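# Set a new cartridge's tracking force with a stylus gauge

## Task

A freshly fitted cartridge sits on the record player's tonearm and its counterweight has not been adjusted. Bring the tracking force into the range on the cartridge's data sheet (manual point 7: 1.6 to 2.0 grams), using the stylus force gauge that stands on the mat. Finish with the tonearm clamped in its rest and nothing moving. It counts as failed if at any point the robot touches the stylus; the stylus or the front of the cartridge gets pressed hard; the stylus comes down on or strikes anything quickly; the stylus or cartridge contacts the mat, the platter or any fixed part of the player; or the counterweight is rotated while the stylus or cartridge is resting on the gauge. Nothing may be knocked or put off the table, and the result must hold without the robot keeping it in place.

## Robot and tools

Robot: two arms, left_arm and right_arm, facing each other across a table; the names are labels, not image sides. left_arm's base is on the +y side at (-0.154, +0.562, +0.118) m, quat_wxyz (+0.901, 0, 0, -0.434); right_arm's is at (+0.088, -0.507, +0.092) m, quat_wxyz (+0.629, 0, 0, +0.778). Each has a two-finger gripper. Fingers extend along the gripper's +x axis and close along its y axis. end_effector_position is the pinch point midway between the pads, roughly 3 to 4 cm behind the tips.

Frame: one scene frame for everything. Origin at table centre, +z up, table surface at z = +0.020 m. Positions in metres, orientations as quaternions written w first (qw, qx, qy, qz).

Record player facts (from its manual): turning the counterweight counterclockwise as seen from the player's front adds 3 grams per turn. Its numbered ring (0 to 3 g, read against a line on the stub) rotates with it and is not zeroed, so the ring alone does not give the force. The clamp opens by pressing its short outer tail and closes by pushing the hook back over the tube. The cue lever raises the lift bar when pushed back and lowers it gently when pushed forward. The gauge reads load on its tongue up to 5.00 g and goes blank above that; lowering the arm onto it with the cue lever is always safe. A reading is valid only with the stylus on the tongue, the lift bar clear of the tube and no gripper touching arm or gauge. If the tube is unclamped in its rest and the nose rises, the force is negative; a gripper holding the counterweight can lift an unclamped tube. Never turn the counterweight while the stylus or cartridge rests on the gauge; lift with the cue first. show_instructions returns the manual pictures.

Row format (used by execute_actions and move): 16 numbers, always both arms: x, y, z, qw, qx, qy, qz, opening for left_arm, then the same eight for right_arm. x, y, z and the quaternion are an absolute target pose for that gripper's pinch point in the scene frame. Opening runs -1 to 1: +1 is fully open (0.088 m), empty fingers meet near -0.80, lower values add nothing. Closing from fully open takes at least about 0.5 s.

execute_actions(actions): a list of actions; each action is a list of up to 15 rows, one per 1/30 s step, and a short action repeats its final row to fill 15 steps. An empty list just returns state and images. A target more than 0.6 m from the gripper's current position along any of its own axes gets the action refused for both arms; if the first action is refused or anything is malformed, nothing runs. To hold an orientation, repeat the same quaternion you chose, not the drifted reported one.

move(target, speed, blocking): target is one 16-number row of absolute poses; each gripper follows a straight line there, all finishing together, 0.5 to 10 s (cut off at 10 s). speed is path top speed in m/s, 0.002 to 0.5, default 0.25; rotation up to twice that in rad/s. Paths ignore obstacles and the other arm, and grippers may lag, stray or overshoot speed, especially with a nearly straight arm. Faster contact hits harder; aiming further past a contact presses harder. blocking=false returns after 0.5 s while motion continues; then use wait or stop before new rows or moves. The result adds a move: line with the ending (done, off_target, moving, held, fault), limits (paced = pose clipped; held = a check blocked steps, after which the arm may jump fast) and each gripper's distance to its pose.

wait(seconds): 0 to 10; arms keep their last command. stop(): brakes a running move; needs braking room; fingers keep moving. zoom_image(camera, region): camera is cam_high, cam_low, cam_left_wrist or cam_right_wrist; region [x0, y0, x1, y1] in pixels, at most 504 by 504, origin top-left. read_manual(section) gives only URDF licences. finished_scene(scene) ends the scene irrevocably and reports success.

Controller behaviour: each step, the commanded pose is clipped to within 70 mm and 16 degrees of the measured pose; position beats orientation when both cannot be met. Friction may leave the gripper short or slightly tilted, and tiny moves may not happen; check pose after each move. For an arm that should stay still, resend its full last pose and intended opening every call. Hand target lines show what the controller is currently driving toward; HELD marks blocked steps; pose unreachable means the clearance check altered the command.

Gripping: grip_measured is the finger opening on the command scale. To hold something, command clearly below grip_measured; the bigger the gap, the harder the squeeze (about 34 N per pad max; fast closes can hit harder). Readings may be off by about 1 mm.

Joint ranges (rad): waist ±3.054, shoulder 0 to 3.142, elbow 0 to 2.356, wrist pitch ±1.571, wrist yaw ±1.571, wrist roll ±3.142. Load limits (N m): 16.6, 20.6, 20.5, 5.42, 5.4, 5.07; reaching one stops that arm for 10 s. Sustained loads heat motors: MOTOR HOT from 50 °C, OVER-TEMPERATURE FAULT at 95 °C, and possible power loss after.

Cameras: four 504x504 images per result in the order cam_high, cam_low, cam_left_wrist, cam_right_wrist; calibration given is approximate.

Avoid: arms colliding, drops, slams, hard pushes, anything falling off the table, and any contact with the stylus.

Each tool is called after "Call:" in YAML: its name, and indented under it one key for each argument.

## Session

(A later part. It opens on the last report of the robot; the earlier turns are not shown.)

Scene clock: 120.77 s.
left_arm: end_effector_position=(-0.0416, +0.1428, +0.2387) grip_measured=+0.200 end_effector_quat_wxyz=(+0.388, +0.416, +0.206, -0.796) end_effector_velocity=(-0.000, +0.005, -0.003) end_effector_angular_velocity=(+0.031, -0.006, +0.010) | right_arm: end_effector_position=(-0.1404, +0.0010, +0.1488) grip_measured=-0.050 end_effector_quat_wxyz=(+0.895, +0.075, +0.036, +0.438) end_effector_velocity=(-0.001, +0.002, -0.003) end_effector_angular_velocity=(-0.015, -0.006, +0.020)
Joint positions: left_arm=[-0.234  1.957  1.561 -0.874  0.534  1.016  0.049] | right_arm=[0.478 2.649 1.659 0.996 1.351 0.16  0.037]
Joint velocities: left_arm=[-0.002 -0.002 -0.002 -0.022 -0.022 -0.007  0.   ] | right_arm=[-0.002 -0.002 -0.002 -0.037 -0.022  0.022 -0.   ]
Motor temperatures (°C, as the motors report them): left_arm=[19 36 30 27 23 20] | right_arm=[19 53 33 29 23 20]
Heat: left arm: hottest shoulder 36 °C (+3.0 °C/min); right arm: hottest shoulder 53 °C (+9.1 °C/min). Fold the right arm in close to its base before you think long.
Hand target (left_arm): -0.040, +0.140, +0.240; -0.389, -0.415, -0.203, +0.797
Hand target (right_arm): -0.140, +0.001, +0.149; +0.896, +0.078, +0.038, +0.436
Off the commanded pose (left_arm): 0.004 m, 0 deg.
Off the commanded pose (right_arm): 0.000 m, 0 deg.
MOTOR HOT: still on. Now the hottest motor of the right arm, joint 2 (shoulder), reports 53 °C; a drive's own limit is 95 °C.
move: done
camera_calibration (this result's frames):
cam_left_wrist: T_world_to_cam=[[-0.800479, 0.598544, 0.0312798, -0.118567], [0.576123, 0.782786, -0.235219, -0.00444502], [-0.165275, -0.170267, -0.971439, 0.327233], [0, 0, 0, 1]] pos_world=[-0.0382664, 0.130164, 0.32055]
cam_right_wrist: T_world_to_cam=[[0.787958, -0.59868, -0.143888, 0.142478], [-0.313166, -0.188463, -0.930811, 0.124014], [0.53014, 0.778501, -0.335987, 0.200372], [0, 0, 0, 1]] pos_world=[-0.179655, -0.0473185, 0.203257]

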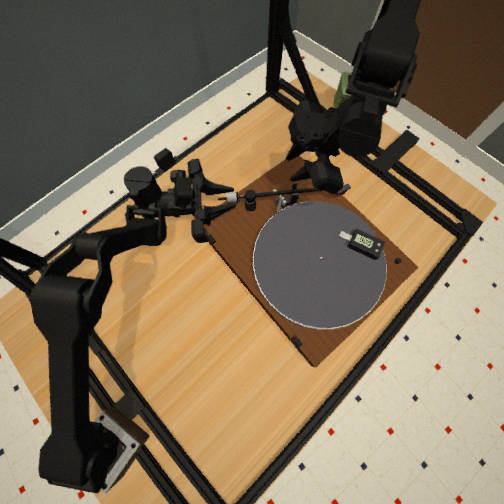

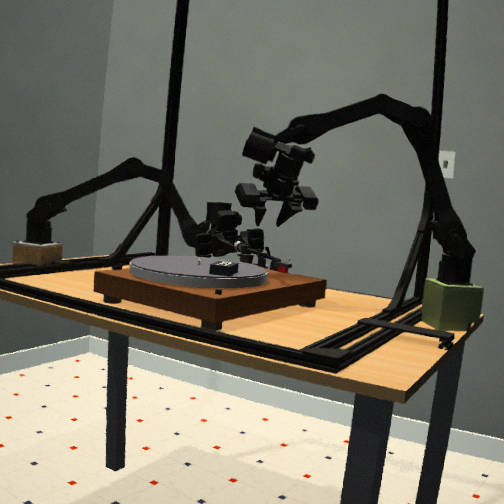

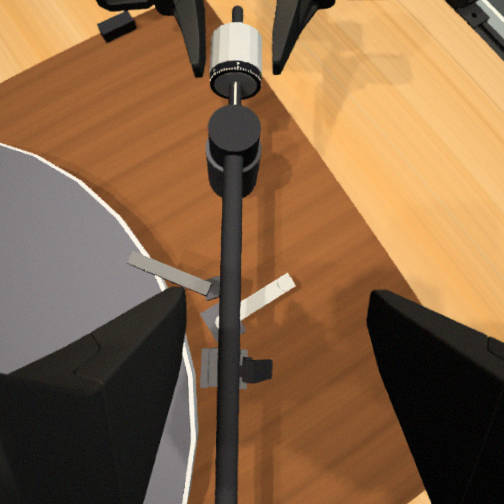

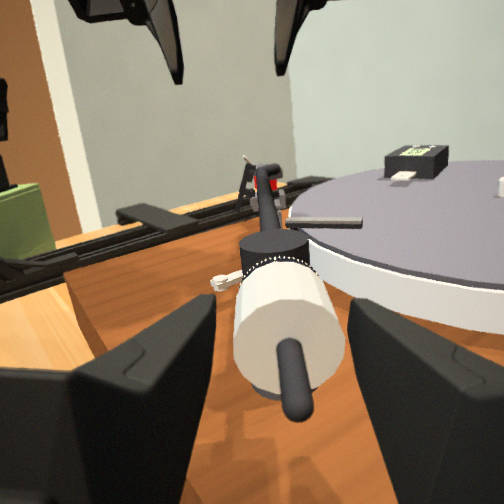

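Ring 0.45.

Call:
move:
  target: [-0.04,0.14,0.24,0.389,0.415,0.203,-0.797,0.2,-0.140,0.001,0.149,0.896,0.078,0.038,0.436,-0.4]

Call:
move:
  target: [-0.04,0.14,0.24,0.389,0.415,0.203,-0.797,0.2,-0.1405,-0.0005,0.151,0.797,-0.415,-0.202,0.389,-0.4]
  speed: 0.4

Call:
move:
  target: [-0.04,0.14,0.24,0.389,0.415,0.203,-0.797,0.2,-0.1405,-0.0005,0.149,0.896,0.078,0.038,0.436,-0.05]
  speed: 0.4

Call:
move:
  target: [-0.04,0.14,0.24,0.389,0.415,0.203,-0.797,0.2,-0.1405,-0.0005,0.149,0.896,0.078,0.038,0.436,-0.4]

Call:
move:
  target: [-0.04,0.14,0.24,0.389,0.415,0.203,-0.797,0.2,-0.1415,-0.0015,0.151,0.797,-0.415,-0.202,0.389,-0.4]
  speed: 0.4

Call:
move:
  target: [-0.04,0.14,0.24,0.389,0.415,0.203,-0.797,0.2,-0.1415,-0.0015,0.149,0.896,0.078,0.038,0.436,-0.05]
  speed: 0.4

Scene clock: 129.63 s.
left_arm: end_effector_position=(-0.0416, +0.1427, +0.2385) grip_measured=+0.200 end_effector_quat_wxyz=(+0.388, +0.416, +0.206, -0.796) end_effector_velocity=(-0.002, +0.003, -0.000) end_effector_angular_velocity=(+0.016, -0.002, -0.006) | right_arm: end_effector_position=(-0.1403, +0.0010, +0.1487) grip_measured=-0.254 end_effector_quat_wxyz=(+0.896, +0.074, +0.036, +0.437) end_effector_velocity=(+0.001, +0.001, -0.003) end_effector_angular_velocity=(-0.033, -0.029, +0.005)
Joint positions: left_arm=[-0.234  1.958  1.561 -0.874  0.534  1.016  0.049] | right_arm=[0.478 2.649 1.66  0.992 1.352 0.162 0.027]
Joint velocities: left_arm=[-0.002 -0.002  0.002 -0.022 -0.007  0.007 -0.001] | right_arm=[-0.002 -0.002 -0.002 -0.037 -0.007 -0.007  0.   ]
Motor temperatures (°C, as the motors report them): left_arm=[19 36 30 27 23 20] | right_arm=[19 54 33 29 23 20]
Heat: left arm: hottest shoulder 36 °C (+3.0 °C/min); right arm: hottest shoulder 54 °C (+8.1 °C/min). Fold the right arm in close to its base before you think long.
Hand target (left_arm): -0.040, +0.140, +0.240; -0.389, -0.415, -0.203, +0.797
Hand target (right_arm): -0.140, +0.001, +0.149; +0.896, +0.078, +0.038, +0.436
Off the commanded pose (left_arm): 0.004 m, 0 deg.
Off the commanded pose (right_arm): 0.000 m, 1 deg.
MOTOR HOT: still on. Now the hottest motor of the right arm, joint 2 (shoulder), reports 54 °C; a drive's own limit is 95 °C.
move: done
camera_calibration (this result's frames):
cam_left_wrist: T_world_to_cam=[[-0.800474, 0.598533, 0.0316163, -0.118552], [0.576085, 0.782867, -0.235043, -0.00449966], [-0.165432, -0.169932, -0.971471, 0.32699], [0, 0, 0, 1]] pos_world=[-0.0382108, 0.130046, 0.320352]
cam_right_wrist: T_world_to_cam=[[0.787549, -0.599466, -0.142856, 0.142215], [-0.313013, -0.189438, -0.930664, 0.123882], [0.530839, 0.777659, -0.336833, 0.200529], [0, 0, 0, 1]] pos_world=[-0.179673, -0.0472224, 0.203153]

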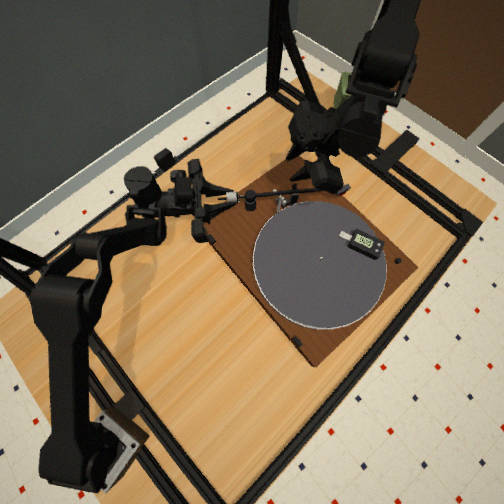

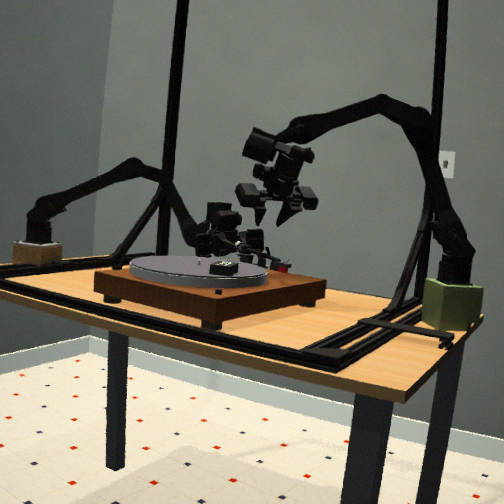

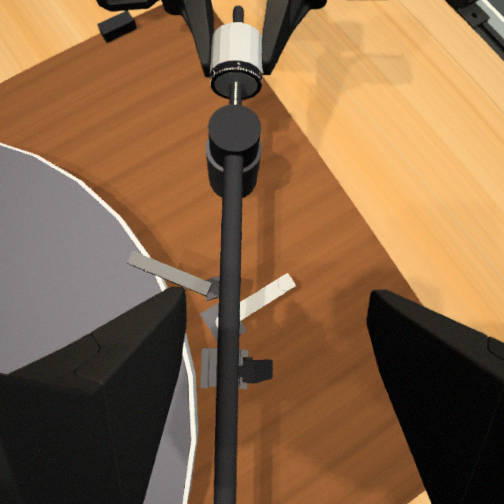

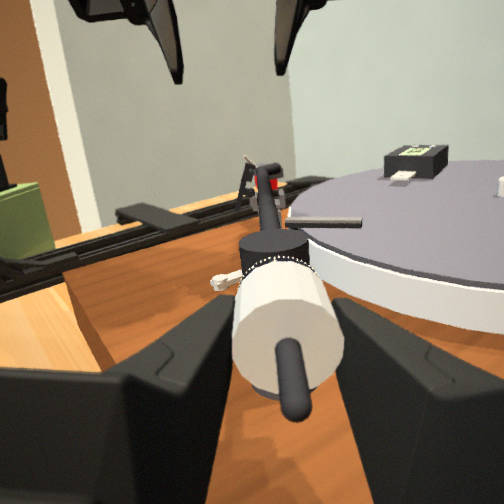

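Scene clock: 131.63 s.
left_arm: end_effector_position=(-0.0416, +0.1426, +0.2386) grip_measured=+0.200 end_effector_quat_wxyz=(+0.388, +0.416, +0.206, -0.796) end_effector_velocity=(+0.001, +0.002, -0.002) end_effector_angular_velocity=(+0.018, -0.013, +0.010) | right_arm: end_effector_position=(-0.1409, +0.0002, +0.1527) grip_measured=-0.254 end_effector_quat_wxyz=(+0.798, -0.413, -0.200, +0.391) end_effector_velocity=(-0.000, +0.001, -0.001) end_effector_angular_velocity=(-0.022, -0.040, +0.020)
Joint positions: left_arm=[-0.234  1.958  1.561 -0.874  0.534  1.016  0.049] | right_arm=[ 0.48   2.632  1.654  0.964  1.354 -0.938  0.027]
Joint velocities: left_arm=[-0.002 -0.002 -0.002 -0.007 -0.022 -0.007  0.   ] | right_arm=[-0.002  0.007 -0.007  0.051 -0.022 -0.081 -0.   ]
Motor temperatures (°C, as the motors report them): left_arm=[19 36 30 27 23 20] | right_arm=[19 55 33 29 23 20]
Heat: left arm: hottest shoulder 36 °C (+3.0 °C/min); right arm: hottest shoulder 55 °C (+9.1 °C/min). Fold the right arm in close to its base before you think long.
Hand target (left_arm): -0.040, +0.140, +0.240; -0.389, -0.415, -0.203, +0.797
Hand target (right_arm): -0.140, -0.000, +0.151; +0.797, -0.415, -0.202, +0.389
Off the commanded pose (left_arm): 0.003 m, 0 deg.
Off the commanded pose (right_arm): 0.002 m, 0 deg.
MOTOR HOT: still on. Now the hottest motor of the right arm, joint 2 (shoulder), reports 55 °C; a drive's own limit is 95 °C.
move: done
camera_calibration (this result's frames):
cam_left_wrist: T_world_to_cam=[[-0.800479, 0.598544, 0.0312798, -0.1184], [0.576123, 0.782786, -0.235219, -0.00437642], [-0.165275, -0.170267, -0.971439, 0.327143], [0, 0, 0, 1]] pos_world=[-0.0381871, 0.129995, 0.320474]
cam_right_wrist: T_world_to_cam=[[0.45182, -0.334, 0.827226, -0.0527077], [0.403228, -0.750686, -0.523334, 0.166157], [0.79578, 0.570014, -0.204497, 0.220001], [0, 0, 0, 1]] pos_world=[-0.218257, -0.0182762, 0.175546]

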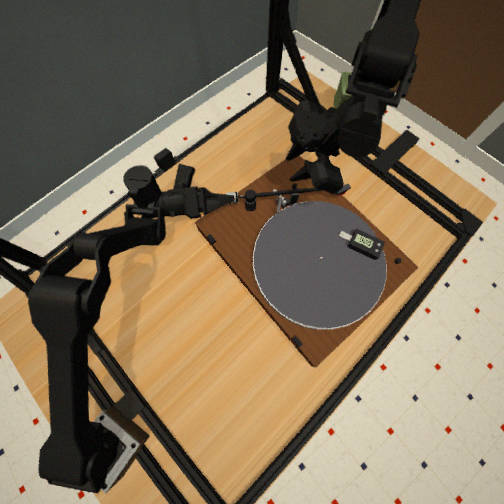

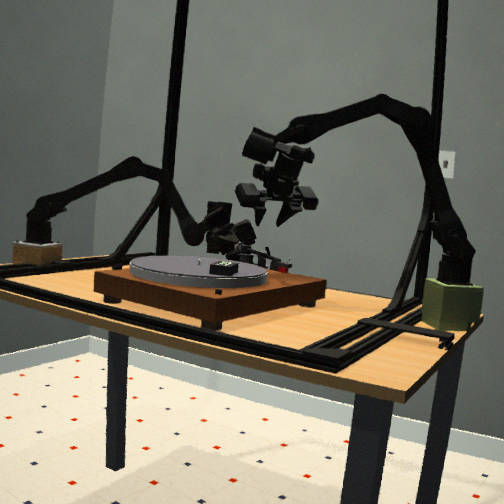

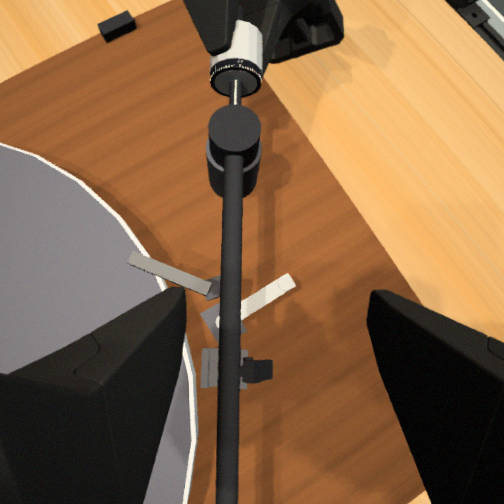

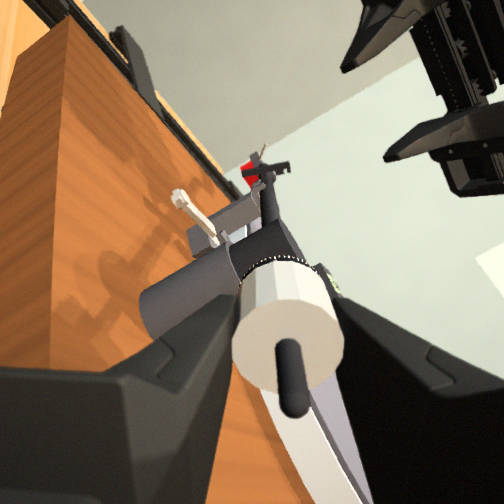

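Scene clock: 133.73 s.
left_arm: end_effector_position=(-0.0416, +0.1426, +0.2384) grip_measured=+0.200 end_effector_quat_wxyz=(+0.388, +0.416, +0.206, -0.796) end_effector_velocity=(-0.003, +0.001, -0.001) end_effector_angular_velocity=(+0.012, +0.000, +0.001) | right_arm: end_effector_position=(-0.1405, -0.0003, +0.1487) grip_measured=-0.050 end_effector_quat_wxyz=(+0.895, +0.075, +0.036, +0.437) end_effector_velocity=(+0.002, -0.000, -0.001) end_effector_angular_velocity=(-0.020, -0.014, -0.010)
Joint positions: left_arm=[-0.234  1.959  1.561 -0.874  0.534  1.016  0.049] | right_arm=[0.48  2.647 1.654 0.999 1.354 0.161 0.037]
Joint velocities: left_arm=[-0.007 -0.002 -0.002 -0.007 -0.007 -0.007 -0.   ] | right_arm=[-0.002 -0.007 -0.002 -0.037  0.007  0.007  0.   ]
Motor temperatures (°C, as the motors report them): left_arm=[19 36 30 27 23 20] | right_arm=[19 55 33 29 23 20]
Heat: left arm: hottest shoulder 36 °C (+3.0 °C/min); right arm: hottest shoulder 55 °C (+8.0 °C/min). Fold the right arm in close to its base before you think long.
Hand target (left_arm): -0.040, +0.140, +0.240; -0.389, -0.415, -0.203, +0.797
Hand target (right_arm): -0.140, -0.000, +0.149; +0.896, +0.078, +0.038, +0.436
Off the commanded pose (left_arm): 0.003 m, 0 deg.
Off the commanded pose (right_arm): 0.000 m, 0 deg.
MOTOR HOT: still on. Now the hottest motor of the right arm, joint 2 (shoulder), reports 55 °C; a drive's own limit is 95 °C.
move: done
camera_calibration (this result's frames):
cam_left_wrist: T_world_to_cam=[[-0.800474, 0.598533, 0.0316163, -0.118468], [0.576085, 0.782867, -0.235043, -0.00446537], [-0.165432, -0.169932, -0.971471, 0.326945], [0, 0, 0, 1]] pos_world=[-0.0381712, 0.129961, 0.320314]
cam_right_wrist: T_world_to_cam=[[0.78737, -0.59918, -0.145024, 0.141915], [-0.314161, -0.187579, -0.930654, 0.123446], [0.530425, 0.77833, -0.335933, 0.201441], [0, 0, 0, 1]] pos_world=[-0.179807, -0.0485987, 0.203138]

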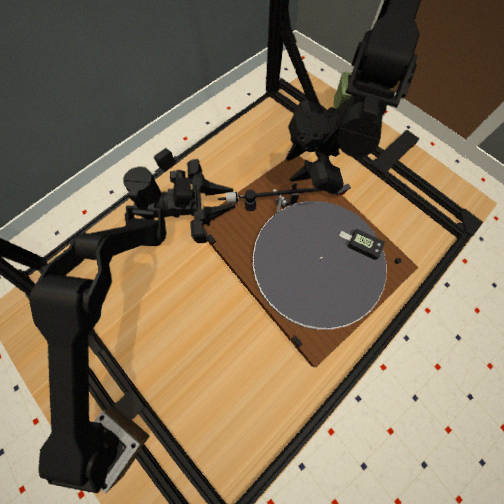

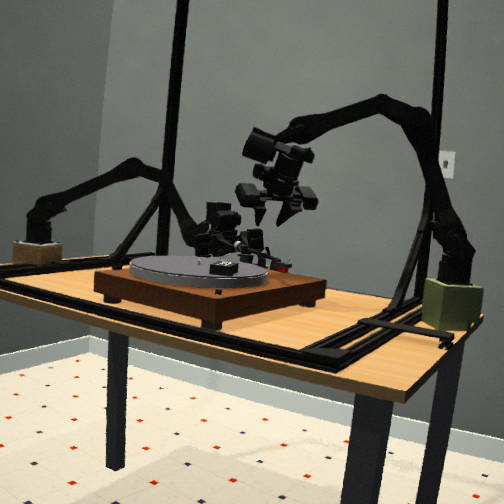

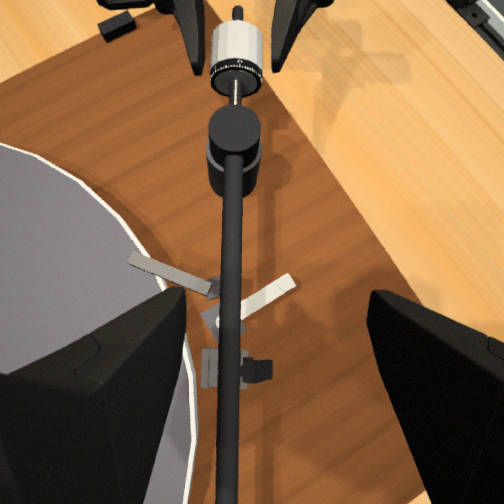

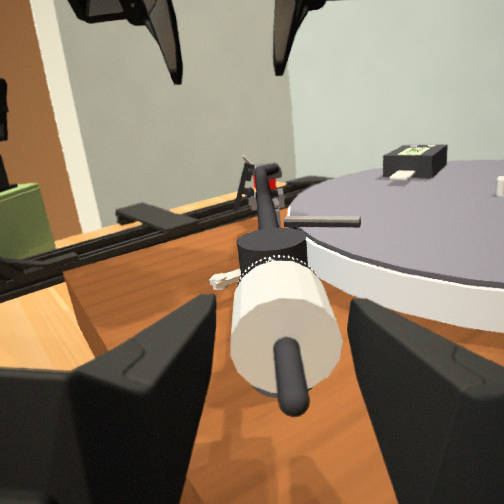

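Scene clock: 134.43 s.
left_arm: end_effector_position=(-0.0416, +0.1426, +0.2384) grip_measured=+0.200 end_effector_quat_wxyz=(+0.388, +0.416, +0.206, -0.796) end_effector_velocity=(-0.004, -0.002, +0.001) end_effector_angular_velocity=(-0.007, +0.006, -0.003) | right_arm: end_effector_position=(-0.1408, -0.0001, +0.1483) grip_measured=-0.255 end_effector_quat_wxyz=(+0.895, +0.075, +0.036, +0.438) end_effector_velocity=(-0.001, +0.002, +0.003) end_effector_angular_velocity=(-0.003, -0.004, +0.005)
Joint positions: left_arm=[-0.234  1.959  1.561 -0.874  0.534  1.016  0.049] | right_arm=[0.48  2.647 1.654 0.996 1.352 0.164 0.027]
Joint velocities: left_arm=[-0.007 -0.002 -0.002  0.007  0.007 -0.007  0.   ] | right_arm=[-0.002 -0.002  0.007 -0.007 -0.007 -0.007 -0.   ]
Motor temperatures (°C, as the motors report them): left_arm=[19 36 30 27 23 20] | right_arm=[19 55 33 29 23 20]
Heat: left arm: hottest shoulder 36 °C (+3.0 °C/min); right arm: hottest shoulder 55 °C (+8.1 °C/min). Fold the right arm in close to its base before you think long.
Hand target (left_arm): -0.040, +0.140, +0.240; -0.389, -0.415, -0.203, +0.797
Hand target (right_arm): -0.140, -0.000, +0.149; +0.896, +0.078, +0.038, +0.436
Off the commanded pose (left_arm): 0.003 m, 0 deg.
Off the commanded pose (right_arm): 0.001 m, 1 deg.
MOTOR HOT: still on. Now the hottest motor of the right arm, joint 2 (shoulder), reports 55 °C; a drive's own limit is 95 °C.
move: done
camera_calibration (this result's frames):
cam_left_wrist: T_world_to_cam=[[-0.800474, 0.598533, 0.0316163, -0.118468], [0.576085, 0.782867, -0.235043, -0.00446537], [-0.165432, -0.169932, -0.971471, 0.326945], [0, 0, 0, 1]] pos_world=[-0.0381712, 0.129961, 0.320314]
cam_right_wrist: T_world_to_cam=[[0.788789, -0.59756, -0.143989, 0.142249], [-0.313419, -0.189501, -0.930515, 0.12313], [0.528753, 0.779109, -0.336763, 0.201179], [0, 0, 0, 1]] pos_world=[-0.179987, -0.0484055, 0.202806]

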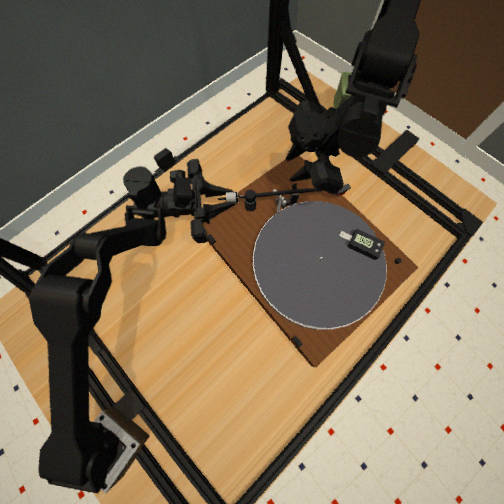

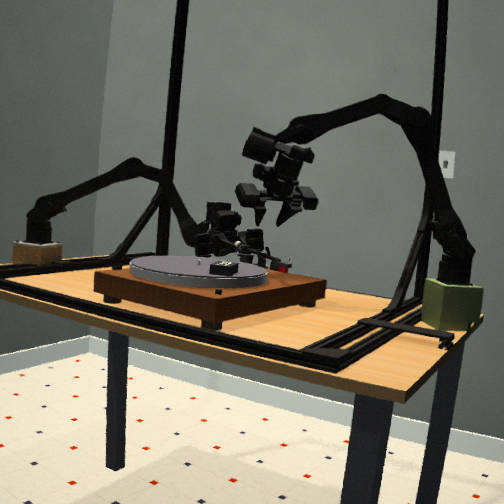

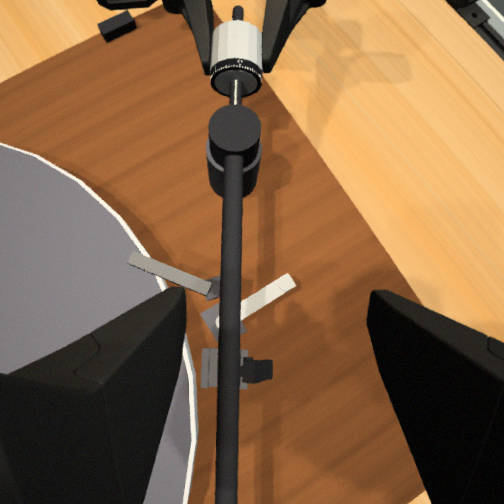

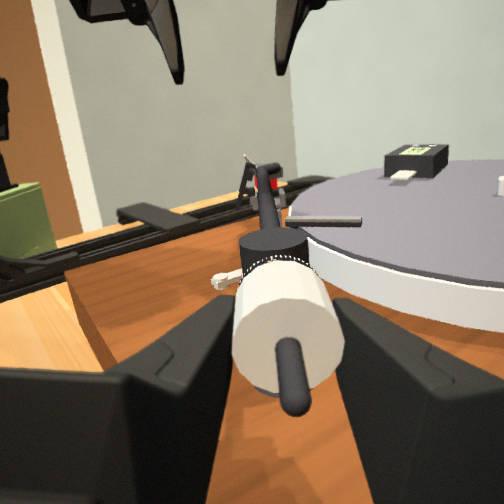

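Scene clock: 136.47 s.
left_arm: end_effector_position=(-0.0414, +0.1426, +0.2386) grip_measured=+0.200 end_effector_quat_wxyz=(+0.388, +0.416, +0.206, -0.796) end_effector_velocity=(-0.002, +0.004, +0.000) end_effector_angular_velocity=(+0.021, +0.004, +0.006) | right_arm: end_effector_position=(-0.1416, -0.0008, +0.1524) grip_measured=-0.257 end_effector_quat_wxyz=(+0.798, -0.413, -0.200, +0.391) end_effector_velocity=(+0.003, -0.001, +0.002) end_effector_angular_velocity=(+0.003, -0.016, -0.010)
Joint positions: left_arm=[-0.234  1.959  1.562 -0.874  0.534  1.016  0.049] | right_arm=[ 0.482  2.632  1.652  0.965  1.356 -0.939  0.026]
Joint velocities: left_arm=[-0.002 -0.007 -0.002 -0.022 -0.007 -0.007 -0.   ] | right_arm=[-0.002  0.007 -0.002  0.066  0.007 -0.066  0.   ]
Motor temperatures (°C, as the motors report them): left_arm=[19 36 30 27 23 20] | right_arm=[19 55 33 29 23 20]
Heat: left arm: hottest shoulder 36 °C (+3.0 °C/min); right arm: hottest shoulder 55 °C (+8.1 °C/min). Fold the right arm in close to its base before you think long.
Hand target (left_arm): -0.040, +0.140, +0.240; -0.389, -0.415, -0.203, +0.797
Hand target (right_arm): -0.141, -0.002, +0.151; +0.797, -0.415, -0.202, +0.389
Off the commanded pose (left_arm): 0.003 m, 0 deg.
Off the commanded pose (right_arm): 0.002 m, 0 deg.
MOTOR HOT: still on. Now the hottest motor of the right arm, joint 2 (shoulder), reports 55 °C; a drive's own limit is 95 °C.
move: done
camera_calibration (this result's frames):
cam_left_wrist: T_world_to_cam=[[-0.800707, 0.598239, 0.0312798, -0.11818], [0.575824, 0.783006, -0.235219, -0.00451153], [-0.16521, -0.17033, -0.971439, 0.327144], [0, 0, 0, 1]] pos_world=[-0.0379828, 0.129955, 0.320436]
cam_right_wrist: T_world_to_cam=[[0.450898, -0.333143, 0.828074, -0.0527357], [0.403814, -0.751225, -0.522107, 0.165368], [0.796006, 0.569805, -0.204198, 0.22102], [0, 0, 0, 1]] pos_world=[-0.218932, -0.0192784, 0.17514]

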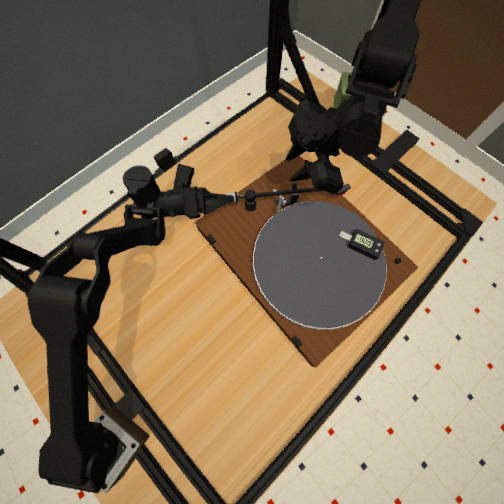

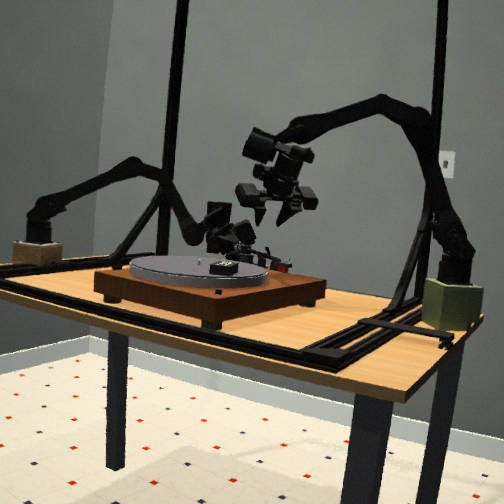

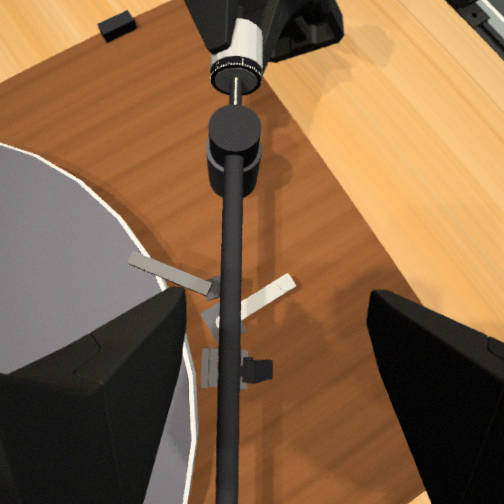

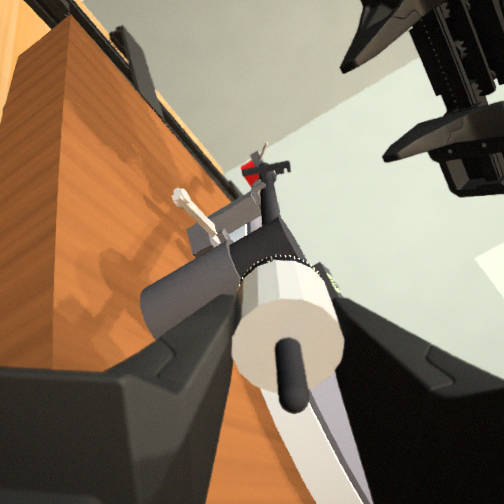

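Scene clock: 138.60 s.
left_arm: end_effector_position=(-0.0414, +0.1426, +0.2384) grip_measured=+0.200 end_effector_quat_wxyz=(+0.388, +0.416, +0.206, -0.796) end_effector_velocity=(-0.001, +0.002, -0.001) end_effector_angular_velocity=(+0.012, +0.000, +0.006) | right_arm: end_effector_position=(-0.1415, -0.0012, +0.1484) grip_measured=-0.050 end_effector_quat_wxyz=(+0.895, +0.076, +0.037, +0.437) end_effector_velocity=(+0.001, +0.001, -0.005) end_effector_angular_velocity=(-0.035, -0.027, +0.005)
Joint positions: left_arm=[-0.234  1.959  1.562 -0.874  0.534  1.016  0.049] | right_arm=[0.483 2.647 1.654 0.999 1.356 0.164 0.037]
Joint velocities: left_arm=[-0.002 -0.002 -0.002 -0.007 -0.007 -0.007 -0.   ] | right_arm=[-0.002 -0.002 -0.002 -0.051 -0.007  0.007 -0.   ]
Motor temperatures (°C, as the motors report them): left_arm=[19 36 30 27 23 20] | right_arm=[19 55 33 29 23 20]
Heat: left arm: hottest shoulder 36 °C (+3.0 °C/min); right arm: hottest shoulder 55 °C (+7.1 °C/min). Fold the right arm in close to its base before you think long.
Hand target (left_arm): -0.040, +0.140, +0.240; -0.389, -0.415, -0.203, +0.797
Hand target (right_arm): -0.142, -0.002, +0.149; +0.896, +0.078, +0.038, +0.436
Off the commanded pose (left_arm): 0.003 m, 0 deg.
Off the commanded pose (right_arm): 0.001 m, 0 deg.
MOTOR HOT: still on. Now the hottest motor of the right arm, joint 2 (shoulder), reports 55 °C; a drive's own limit is 95 °C.
move: done
camera_calibration (this result's frames):
cam_left_wrist: T_world_to_cam=[[-0.800624, 0.598323, 0.0317877, -0.118331], [0.575797, 0.782986, -0.235354, -0.0044666], [-0.165707, -0.170127, -0.97139, 0.326948], [0, 0, 0, 1]] pos_world=[-0.0379896, 0.12992, 0.320304]
cam_right_wrist: T_world_to_cam=[[0.787391, -0.598775, -0.146575, 0.142337], [-0.315431, -0.187055, -0.93033, 0.122458], [0.529641, 0.778768, -0.336157, 0.202514], [0, 0, 0, 1]] pos_world=[-0.180708, -0.0495768, 0.202866]

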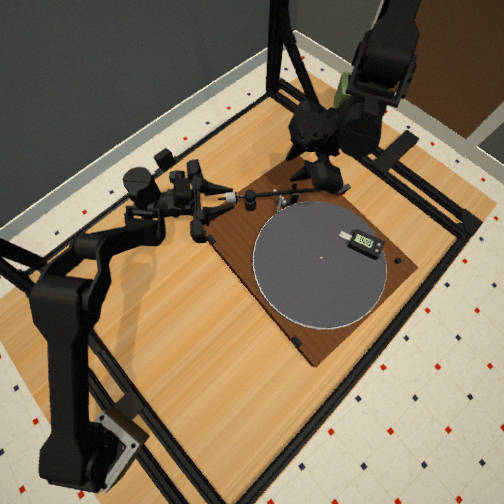

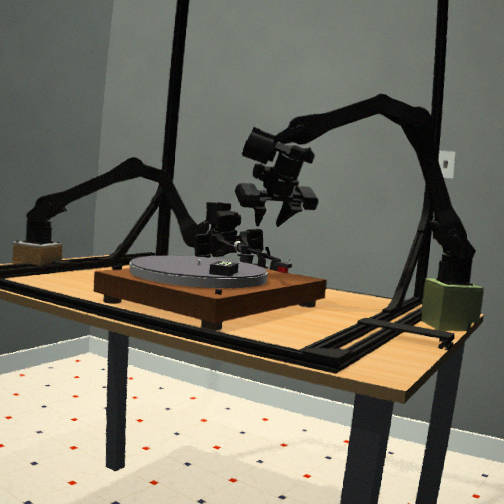

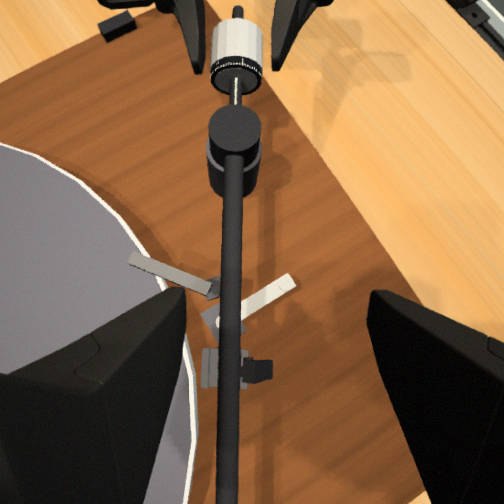

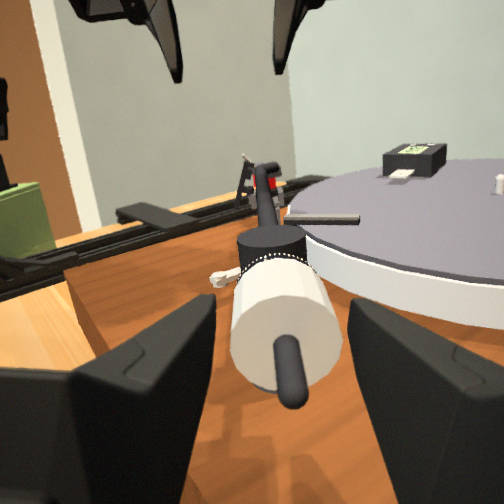

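Call:
move:
  target: [-0.04,0.14,0.24,0.389,0.415,0.203,-0.797,0.2,-0.142,-0.001,0.15,0.896,0.078,0.038,0.436,-0.4]

Call:
move:
  target: [-0.04,0.14,0.24,0.389,0.415,0.203,-0.797,0.2,-0.143,-0.002,0.151,0.797,-0.415,-0.202,0.389,-0.4]
  speed: 0.4

Call:
move:
  target: [-0.04,0.14,0.24,0.389,0.415,0.203,-0.797,0.2,-0.143,-0.002,0.15,0.896,0.078,0.038,0.436,-0.05]
  speed: 0.4

Scene clock: 146.10 s.
left_arm: end_effector_position=(-0.0414, +0.1425, +0.2384) grip_measured=+0.200 end_effector_quat_wxyz=(+0.388, +0.416, +0.206, -0.796) end_effector_velocity=(+0.001, +0.002, -0.004) end_effector_angular_velocity=(+0.023, -0.011, +0.010) | right_arm: end_effector_position=(-0.1419, -0.0009, +0.1479) grip_measured=-0.252 end_effector_quat_wxyz=(+0.895, +0.075, +0.037, +0.438) end_effector_velocity=(-0.001, +0.002, -0.000) end_effector_angular_velocity=(-0.010, -0.010, +0.020)
Joint positions: left_arm=[-0.234  1.959  1.562 -0.874  0.534  1.016  0.049] | right_arm=[0.483 2.647 1.654 0.992 1.354 0.169 0.027]
Joint velocities: left_arm=[-0.002  0.002 -0.002 -0.007 -0.022 -0.007 -0.   ] | right_arm=[-0.002 -0.002 -0.002 -0.007 -0.022 -0.007 -0.   ]
Motor temperatures (°C, as the motors report them): left_arm=[19 37 30 26 23 20] | right_arm=[19 56 33 29 23 20]
Heat: left arm: hottest shoulder 37 °C (+3.0 °C/min); right arm: hottest shoulder 56 °C (+7.0 °C/min). Fold the right arm in close to its base before you think long.
Hand target (left_arm): -0.040, +0.140, +0.240; -0.389, -0.415, -0.203, +0.797
Hand target (right_arm): -0.142, -0.001, +0.150; +0.896, +0.078, +0.038, +0.436
Off the commanded pose (left_arm): 0.003 m, 0 deg.
Off the commanded pose (right_arm): 0.002 m, 0 deg.
MOTOR HOT: still on. Now the hottest motor of the right arm, joint 2 (shoulder), reports 56 °C; a drive's own limit is 95 °C.
move: done
camera_calibration (this result's frames):
cam_left_wrist: T_world_to_cam=[[-0.800442, 0.598578, 0.0315708, -0.118225], [0.576082, 0.782773, -0.235361, -0.00438854], [-0.165595, -0.170206, -0.971395, 0.32692], [0, 0, 0, 1]] pos_world=[-0.0379678, 0.129846, 0.320268]
cam_right_wrist: T_world_to_cam=[[0.789023, -0.596952, -0.14523, 0.142716], [-0.314707, -0.189699, -0.93004, 0.122005], [0.527639, 0.779527, -0.337542, 0.202242], [0, 0, 0, 1]] pos_world=[-0.180921, -0.0493145, 0.202461]

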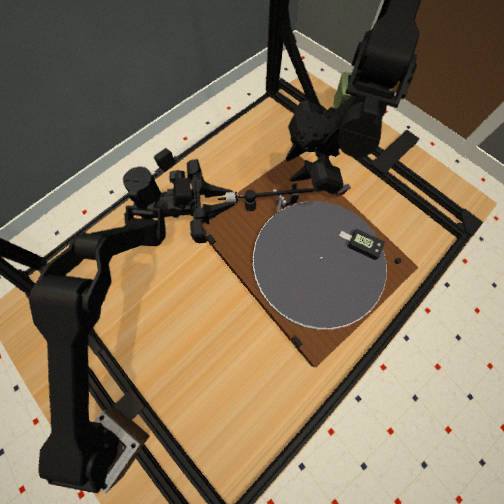

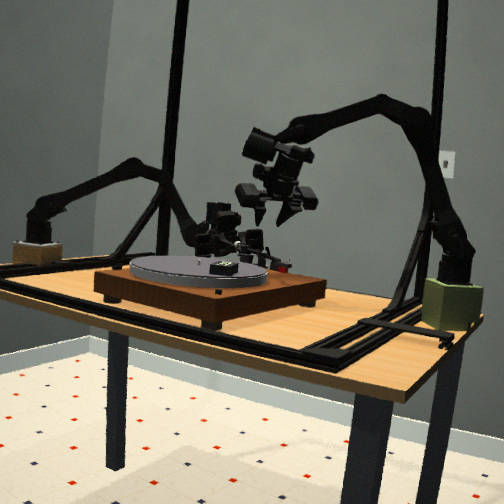

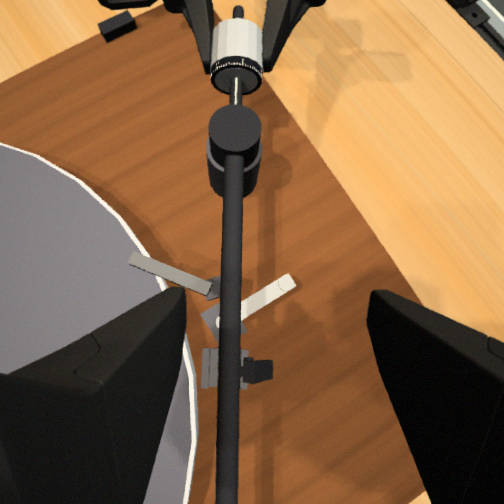

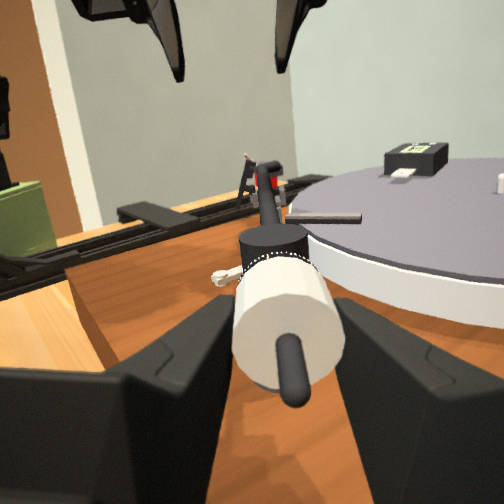

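Scene clock: 148.10 s.
left_arm: end_effector_position=(-0.0413, +0.1424, +0.2385) grip_measured=+0.200 end_effector_quat_wxyz=(+0.388, +0.416, +0.206, -0.796) end_effector_velocity=(-0.002, -0.001, +0.001) end_effector_angular_velocity=(-0.007, +0.006, +0.001) | right_arm: end_effector_position=(-0.1419, -0.0021, +0.1519) grip_measured=-0.253 end_effector_quat_wxyz=(+0.799, -0.415, -0.199, +0.388) end_effector_velocity=(+0.001, -0.000, -0.000) end_effector_angular_velocity=(-0.012, -0.035, +0.005)
Joint positions: left_arm=[-0.234  1.959  1.563 -0.874  0.534  1.016  0.049] | right_arm=[ 0.485  2.633  1.654  0.96   1.366 -0.936  0.027]
Joint velocities: left_arm=[-0.002 -0.002 -0.002  0.007  0.007 -0.007 -0.   ] | right_arm=[-0.002  0.012 -0.007  0.081 -0.007 -0.095 -0.   ]
Motor temperatures (°C, as the motors report them): left_arm=[19 37 30 26 23 20] | right_arm=[19 56 33 29 23 20]
Heat: left arm: hottest shoulder 37 °C (+3.0 °C/min); right arm: hottest shoulder 56 °C (+7.0 °C/min). Fold the right arm in close to its base before you think long.
Hand target (left_arm): -0.040, +0.140, +0.240; -0.389, -0.415, -0.203, +0.797
Hand target (right_arm): -0.143, -0.002, +0.151; +0.797, -0.415, -0.202, +0.389
Off the commanded pose (left_arm): 0.003 m, 0 deg.
Off the commanded pose (right_arm): 0.001 m, 0 deg.
MOTOR HOT: still on. Now the hottest motor of the right arm, joint 2 (shoulder), reports 56 °C; a drive's own limit is 95 °C.
move: done
camera_calibration (this result's frames):
cam_left_wrist: T_world_to_cam=[[-0.800447, 0.598589, 0.0312343, -0.118074], [0.576121, 0.782692, -0.235538, -0.00426537], [-0.165437, -0.170541, -0.971363, 0.327074], [0, 0, 0, 1]] pos_world=[-0.0379442, 0.129796, 0.320391]
cam_right_wrist: T_world_to_cam=[[0.448121, -0.335391, 0.828674, -0.053087], [0.398569, -0.754775, -0.521015, 0.163325], [0.800206, 0.563762, -0.204554, 0.222589], [0, 0, 0, 1]] pos_world=[-0.219424, -0.020018, 0.174618]

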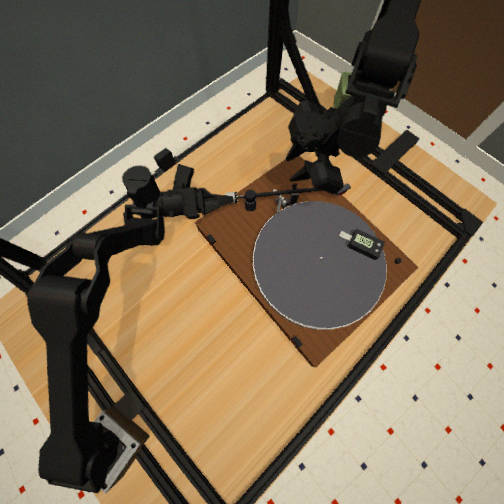

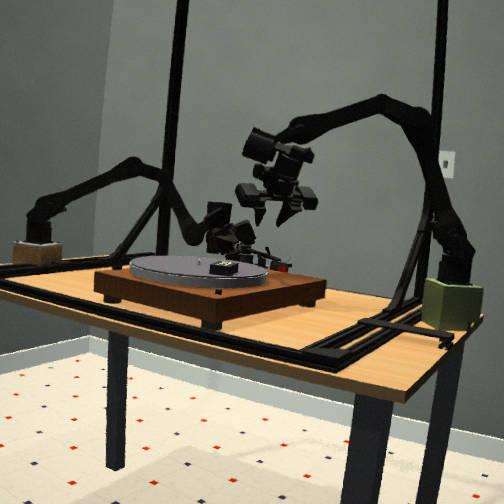

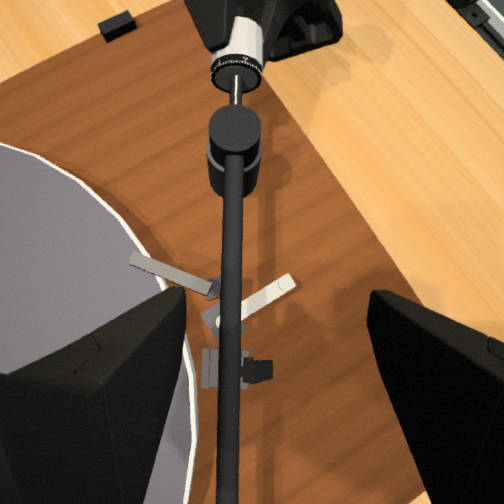

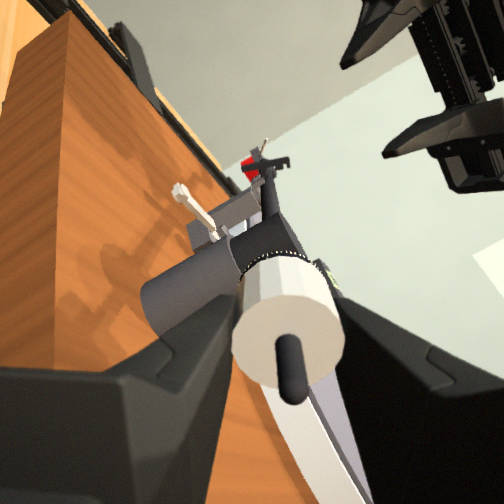

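Scene clock: 150.23 s.
left_arm: end_effector_position=(-0.0413, +0.1424, +0.2384) grip_measured=+0.200 end_effector_quat_wxyz=(+0.388, +0.416, +0.206, -0.796) end_effector_velocity=(+0.003, +0.003, -0.002) end_effector_angular_velocity=(+0.018, -0.013, +0.015) | right_arm: end_effector_position=(-0.1426, -0.0019, +0.1493) grip_measured=-0.050 end_effector_quat_wxyz=(+0.896, +0.076, +0.036, +0.436) end_effector_velocity=(+0.001, +0.000, -0.006) end_effector_angular_velocity=(-0.011, -0.003, +0.005)
Joint positions: left_arm=[-0.234  1.96   1.563 -0.874  0.534  1.016  0.049] | right_arm=[0.486 2.646 1.656 0.995 1.361 0.164 0.037]
Joint velocities: left_arm=[ 0.002 -0.002 -0.002 -0.007 -0.022 -0.007 -0.   ] | right_arm=[-0.002  0.002 -0.007 -0.022 -0.007  0.022 -0.   ]
Motor temperatures (°C, as the motors report them): left_arm=[19 37 30 26 23 20] | right_arm=[19 56 33 29 23 20]
Heat: left arm: hottest shoulder 37 °C (+3.0 °C/min); right arm: hottest shoulder 56 °C (+6.1 °C/min). Fold the right arm in close to its base before you think long.
Hand target (left_arm): -0.040, +0.140, +0.240; -0.389, -0.415, -0.203, +0.797
Hand target (right_arm): -0.143, -0.002, +0.150; +0.896, +0.078, +0.038, +0.436
Off the commanded pose (left_arm): 0.003 m, 0 deg.
Off the commanded pose (right_arm): 0.001 m, 0 deg.
MOTOR HOT: still on. Now the hottest motor of the right arm, joint 2 (shoulder), reports 56 °C; a drive's own limit is 95 °C.
move: done
camera_calibration (this result's frames):
cam_left_wrist: T_world_to_cam=[[-0.800442, 0.598578, 0.0315708, -0.118142], [0.576082, 0.782773, -0.235361, -0.00435434], [-0.165595, -0.170206, -0.971395, 0.326876], [0, 0, 0, 1]] pos_world=[-0.0379282, 0.129762, 0.32023]
cam_right_wrist: T_world_to_cam=[[0.786051, -0.600621, -0.146212, 0.142603], [-0.315647, -0.186619, -0.930344, 0.122759], [0.531498, 0.77745, -0.336276, 0.204207], [0, 0, 0, 1]] pos_world=[-0.18188, -0.0502009, 0.203729]

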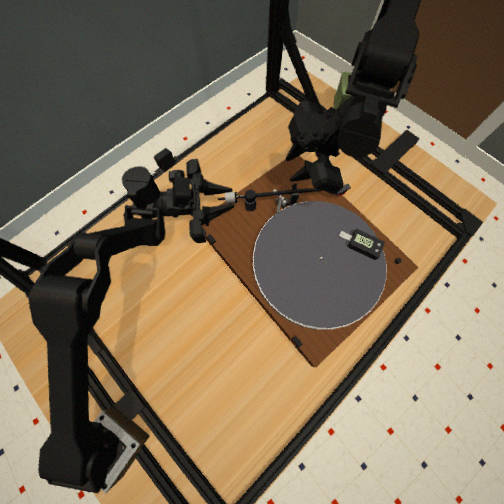

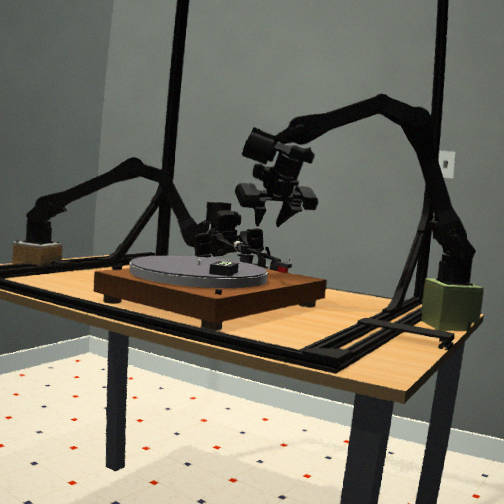

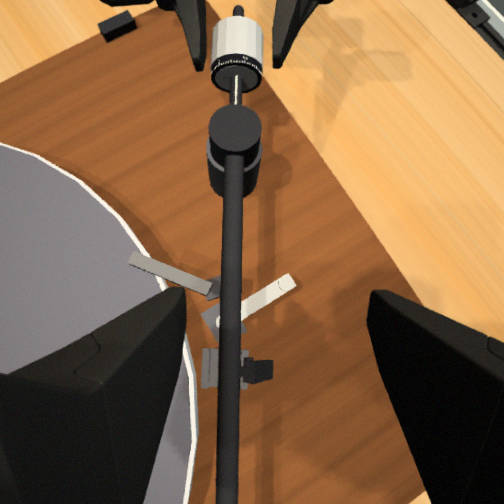

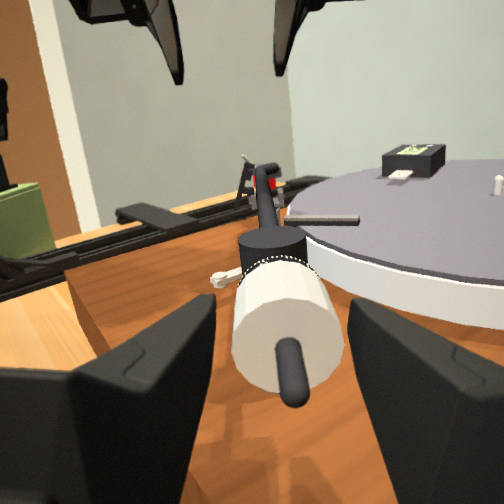

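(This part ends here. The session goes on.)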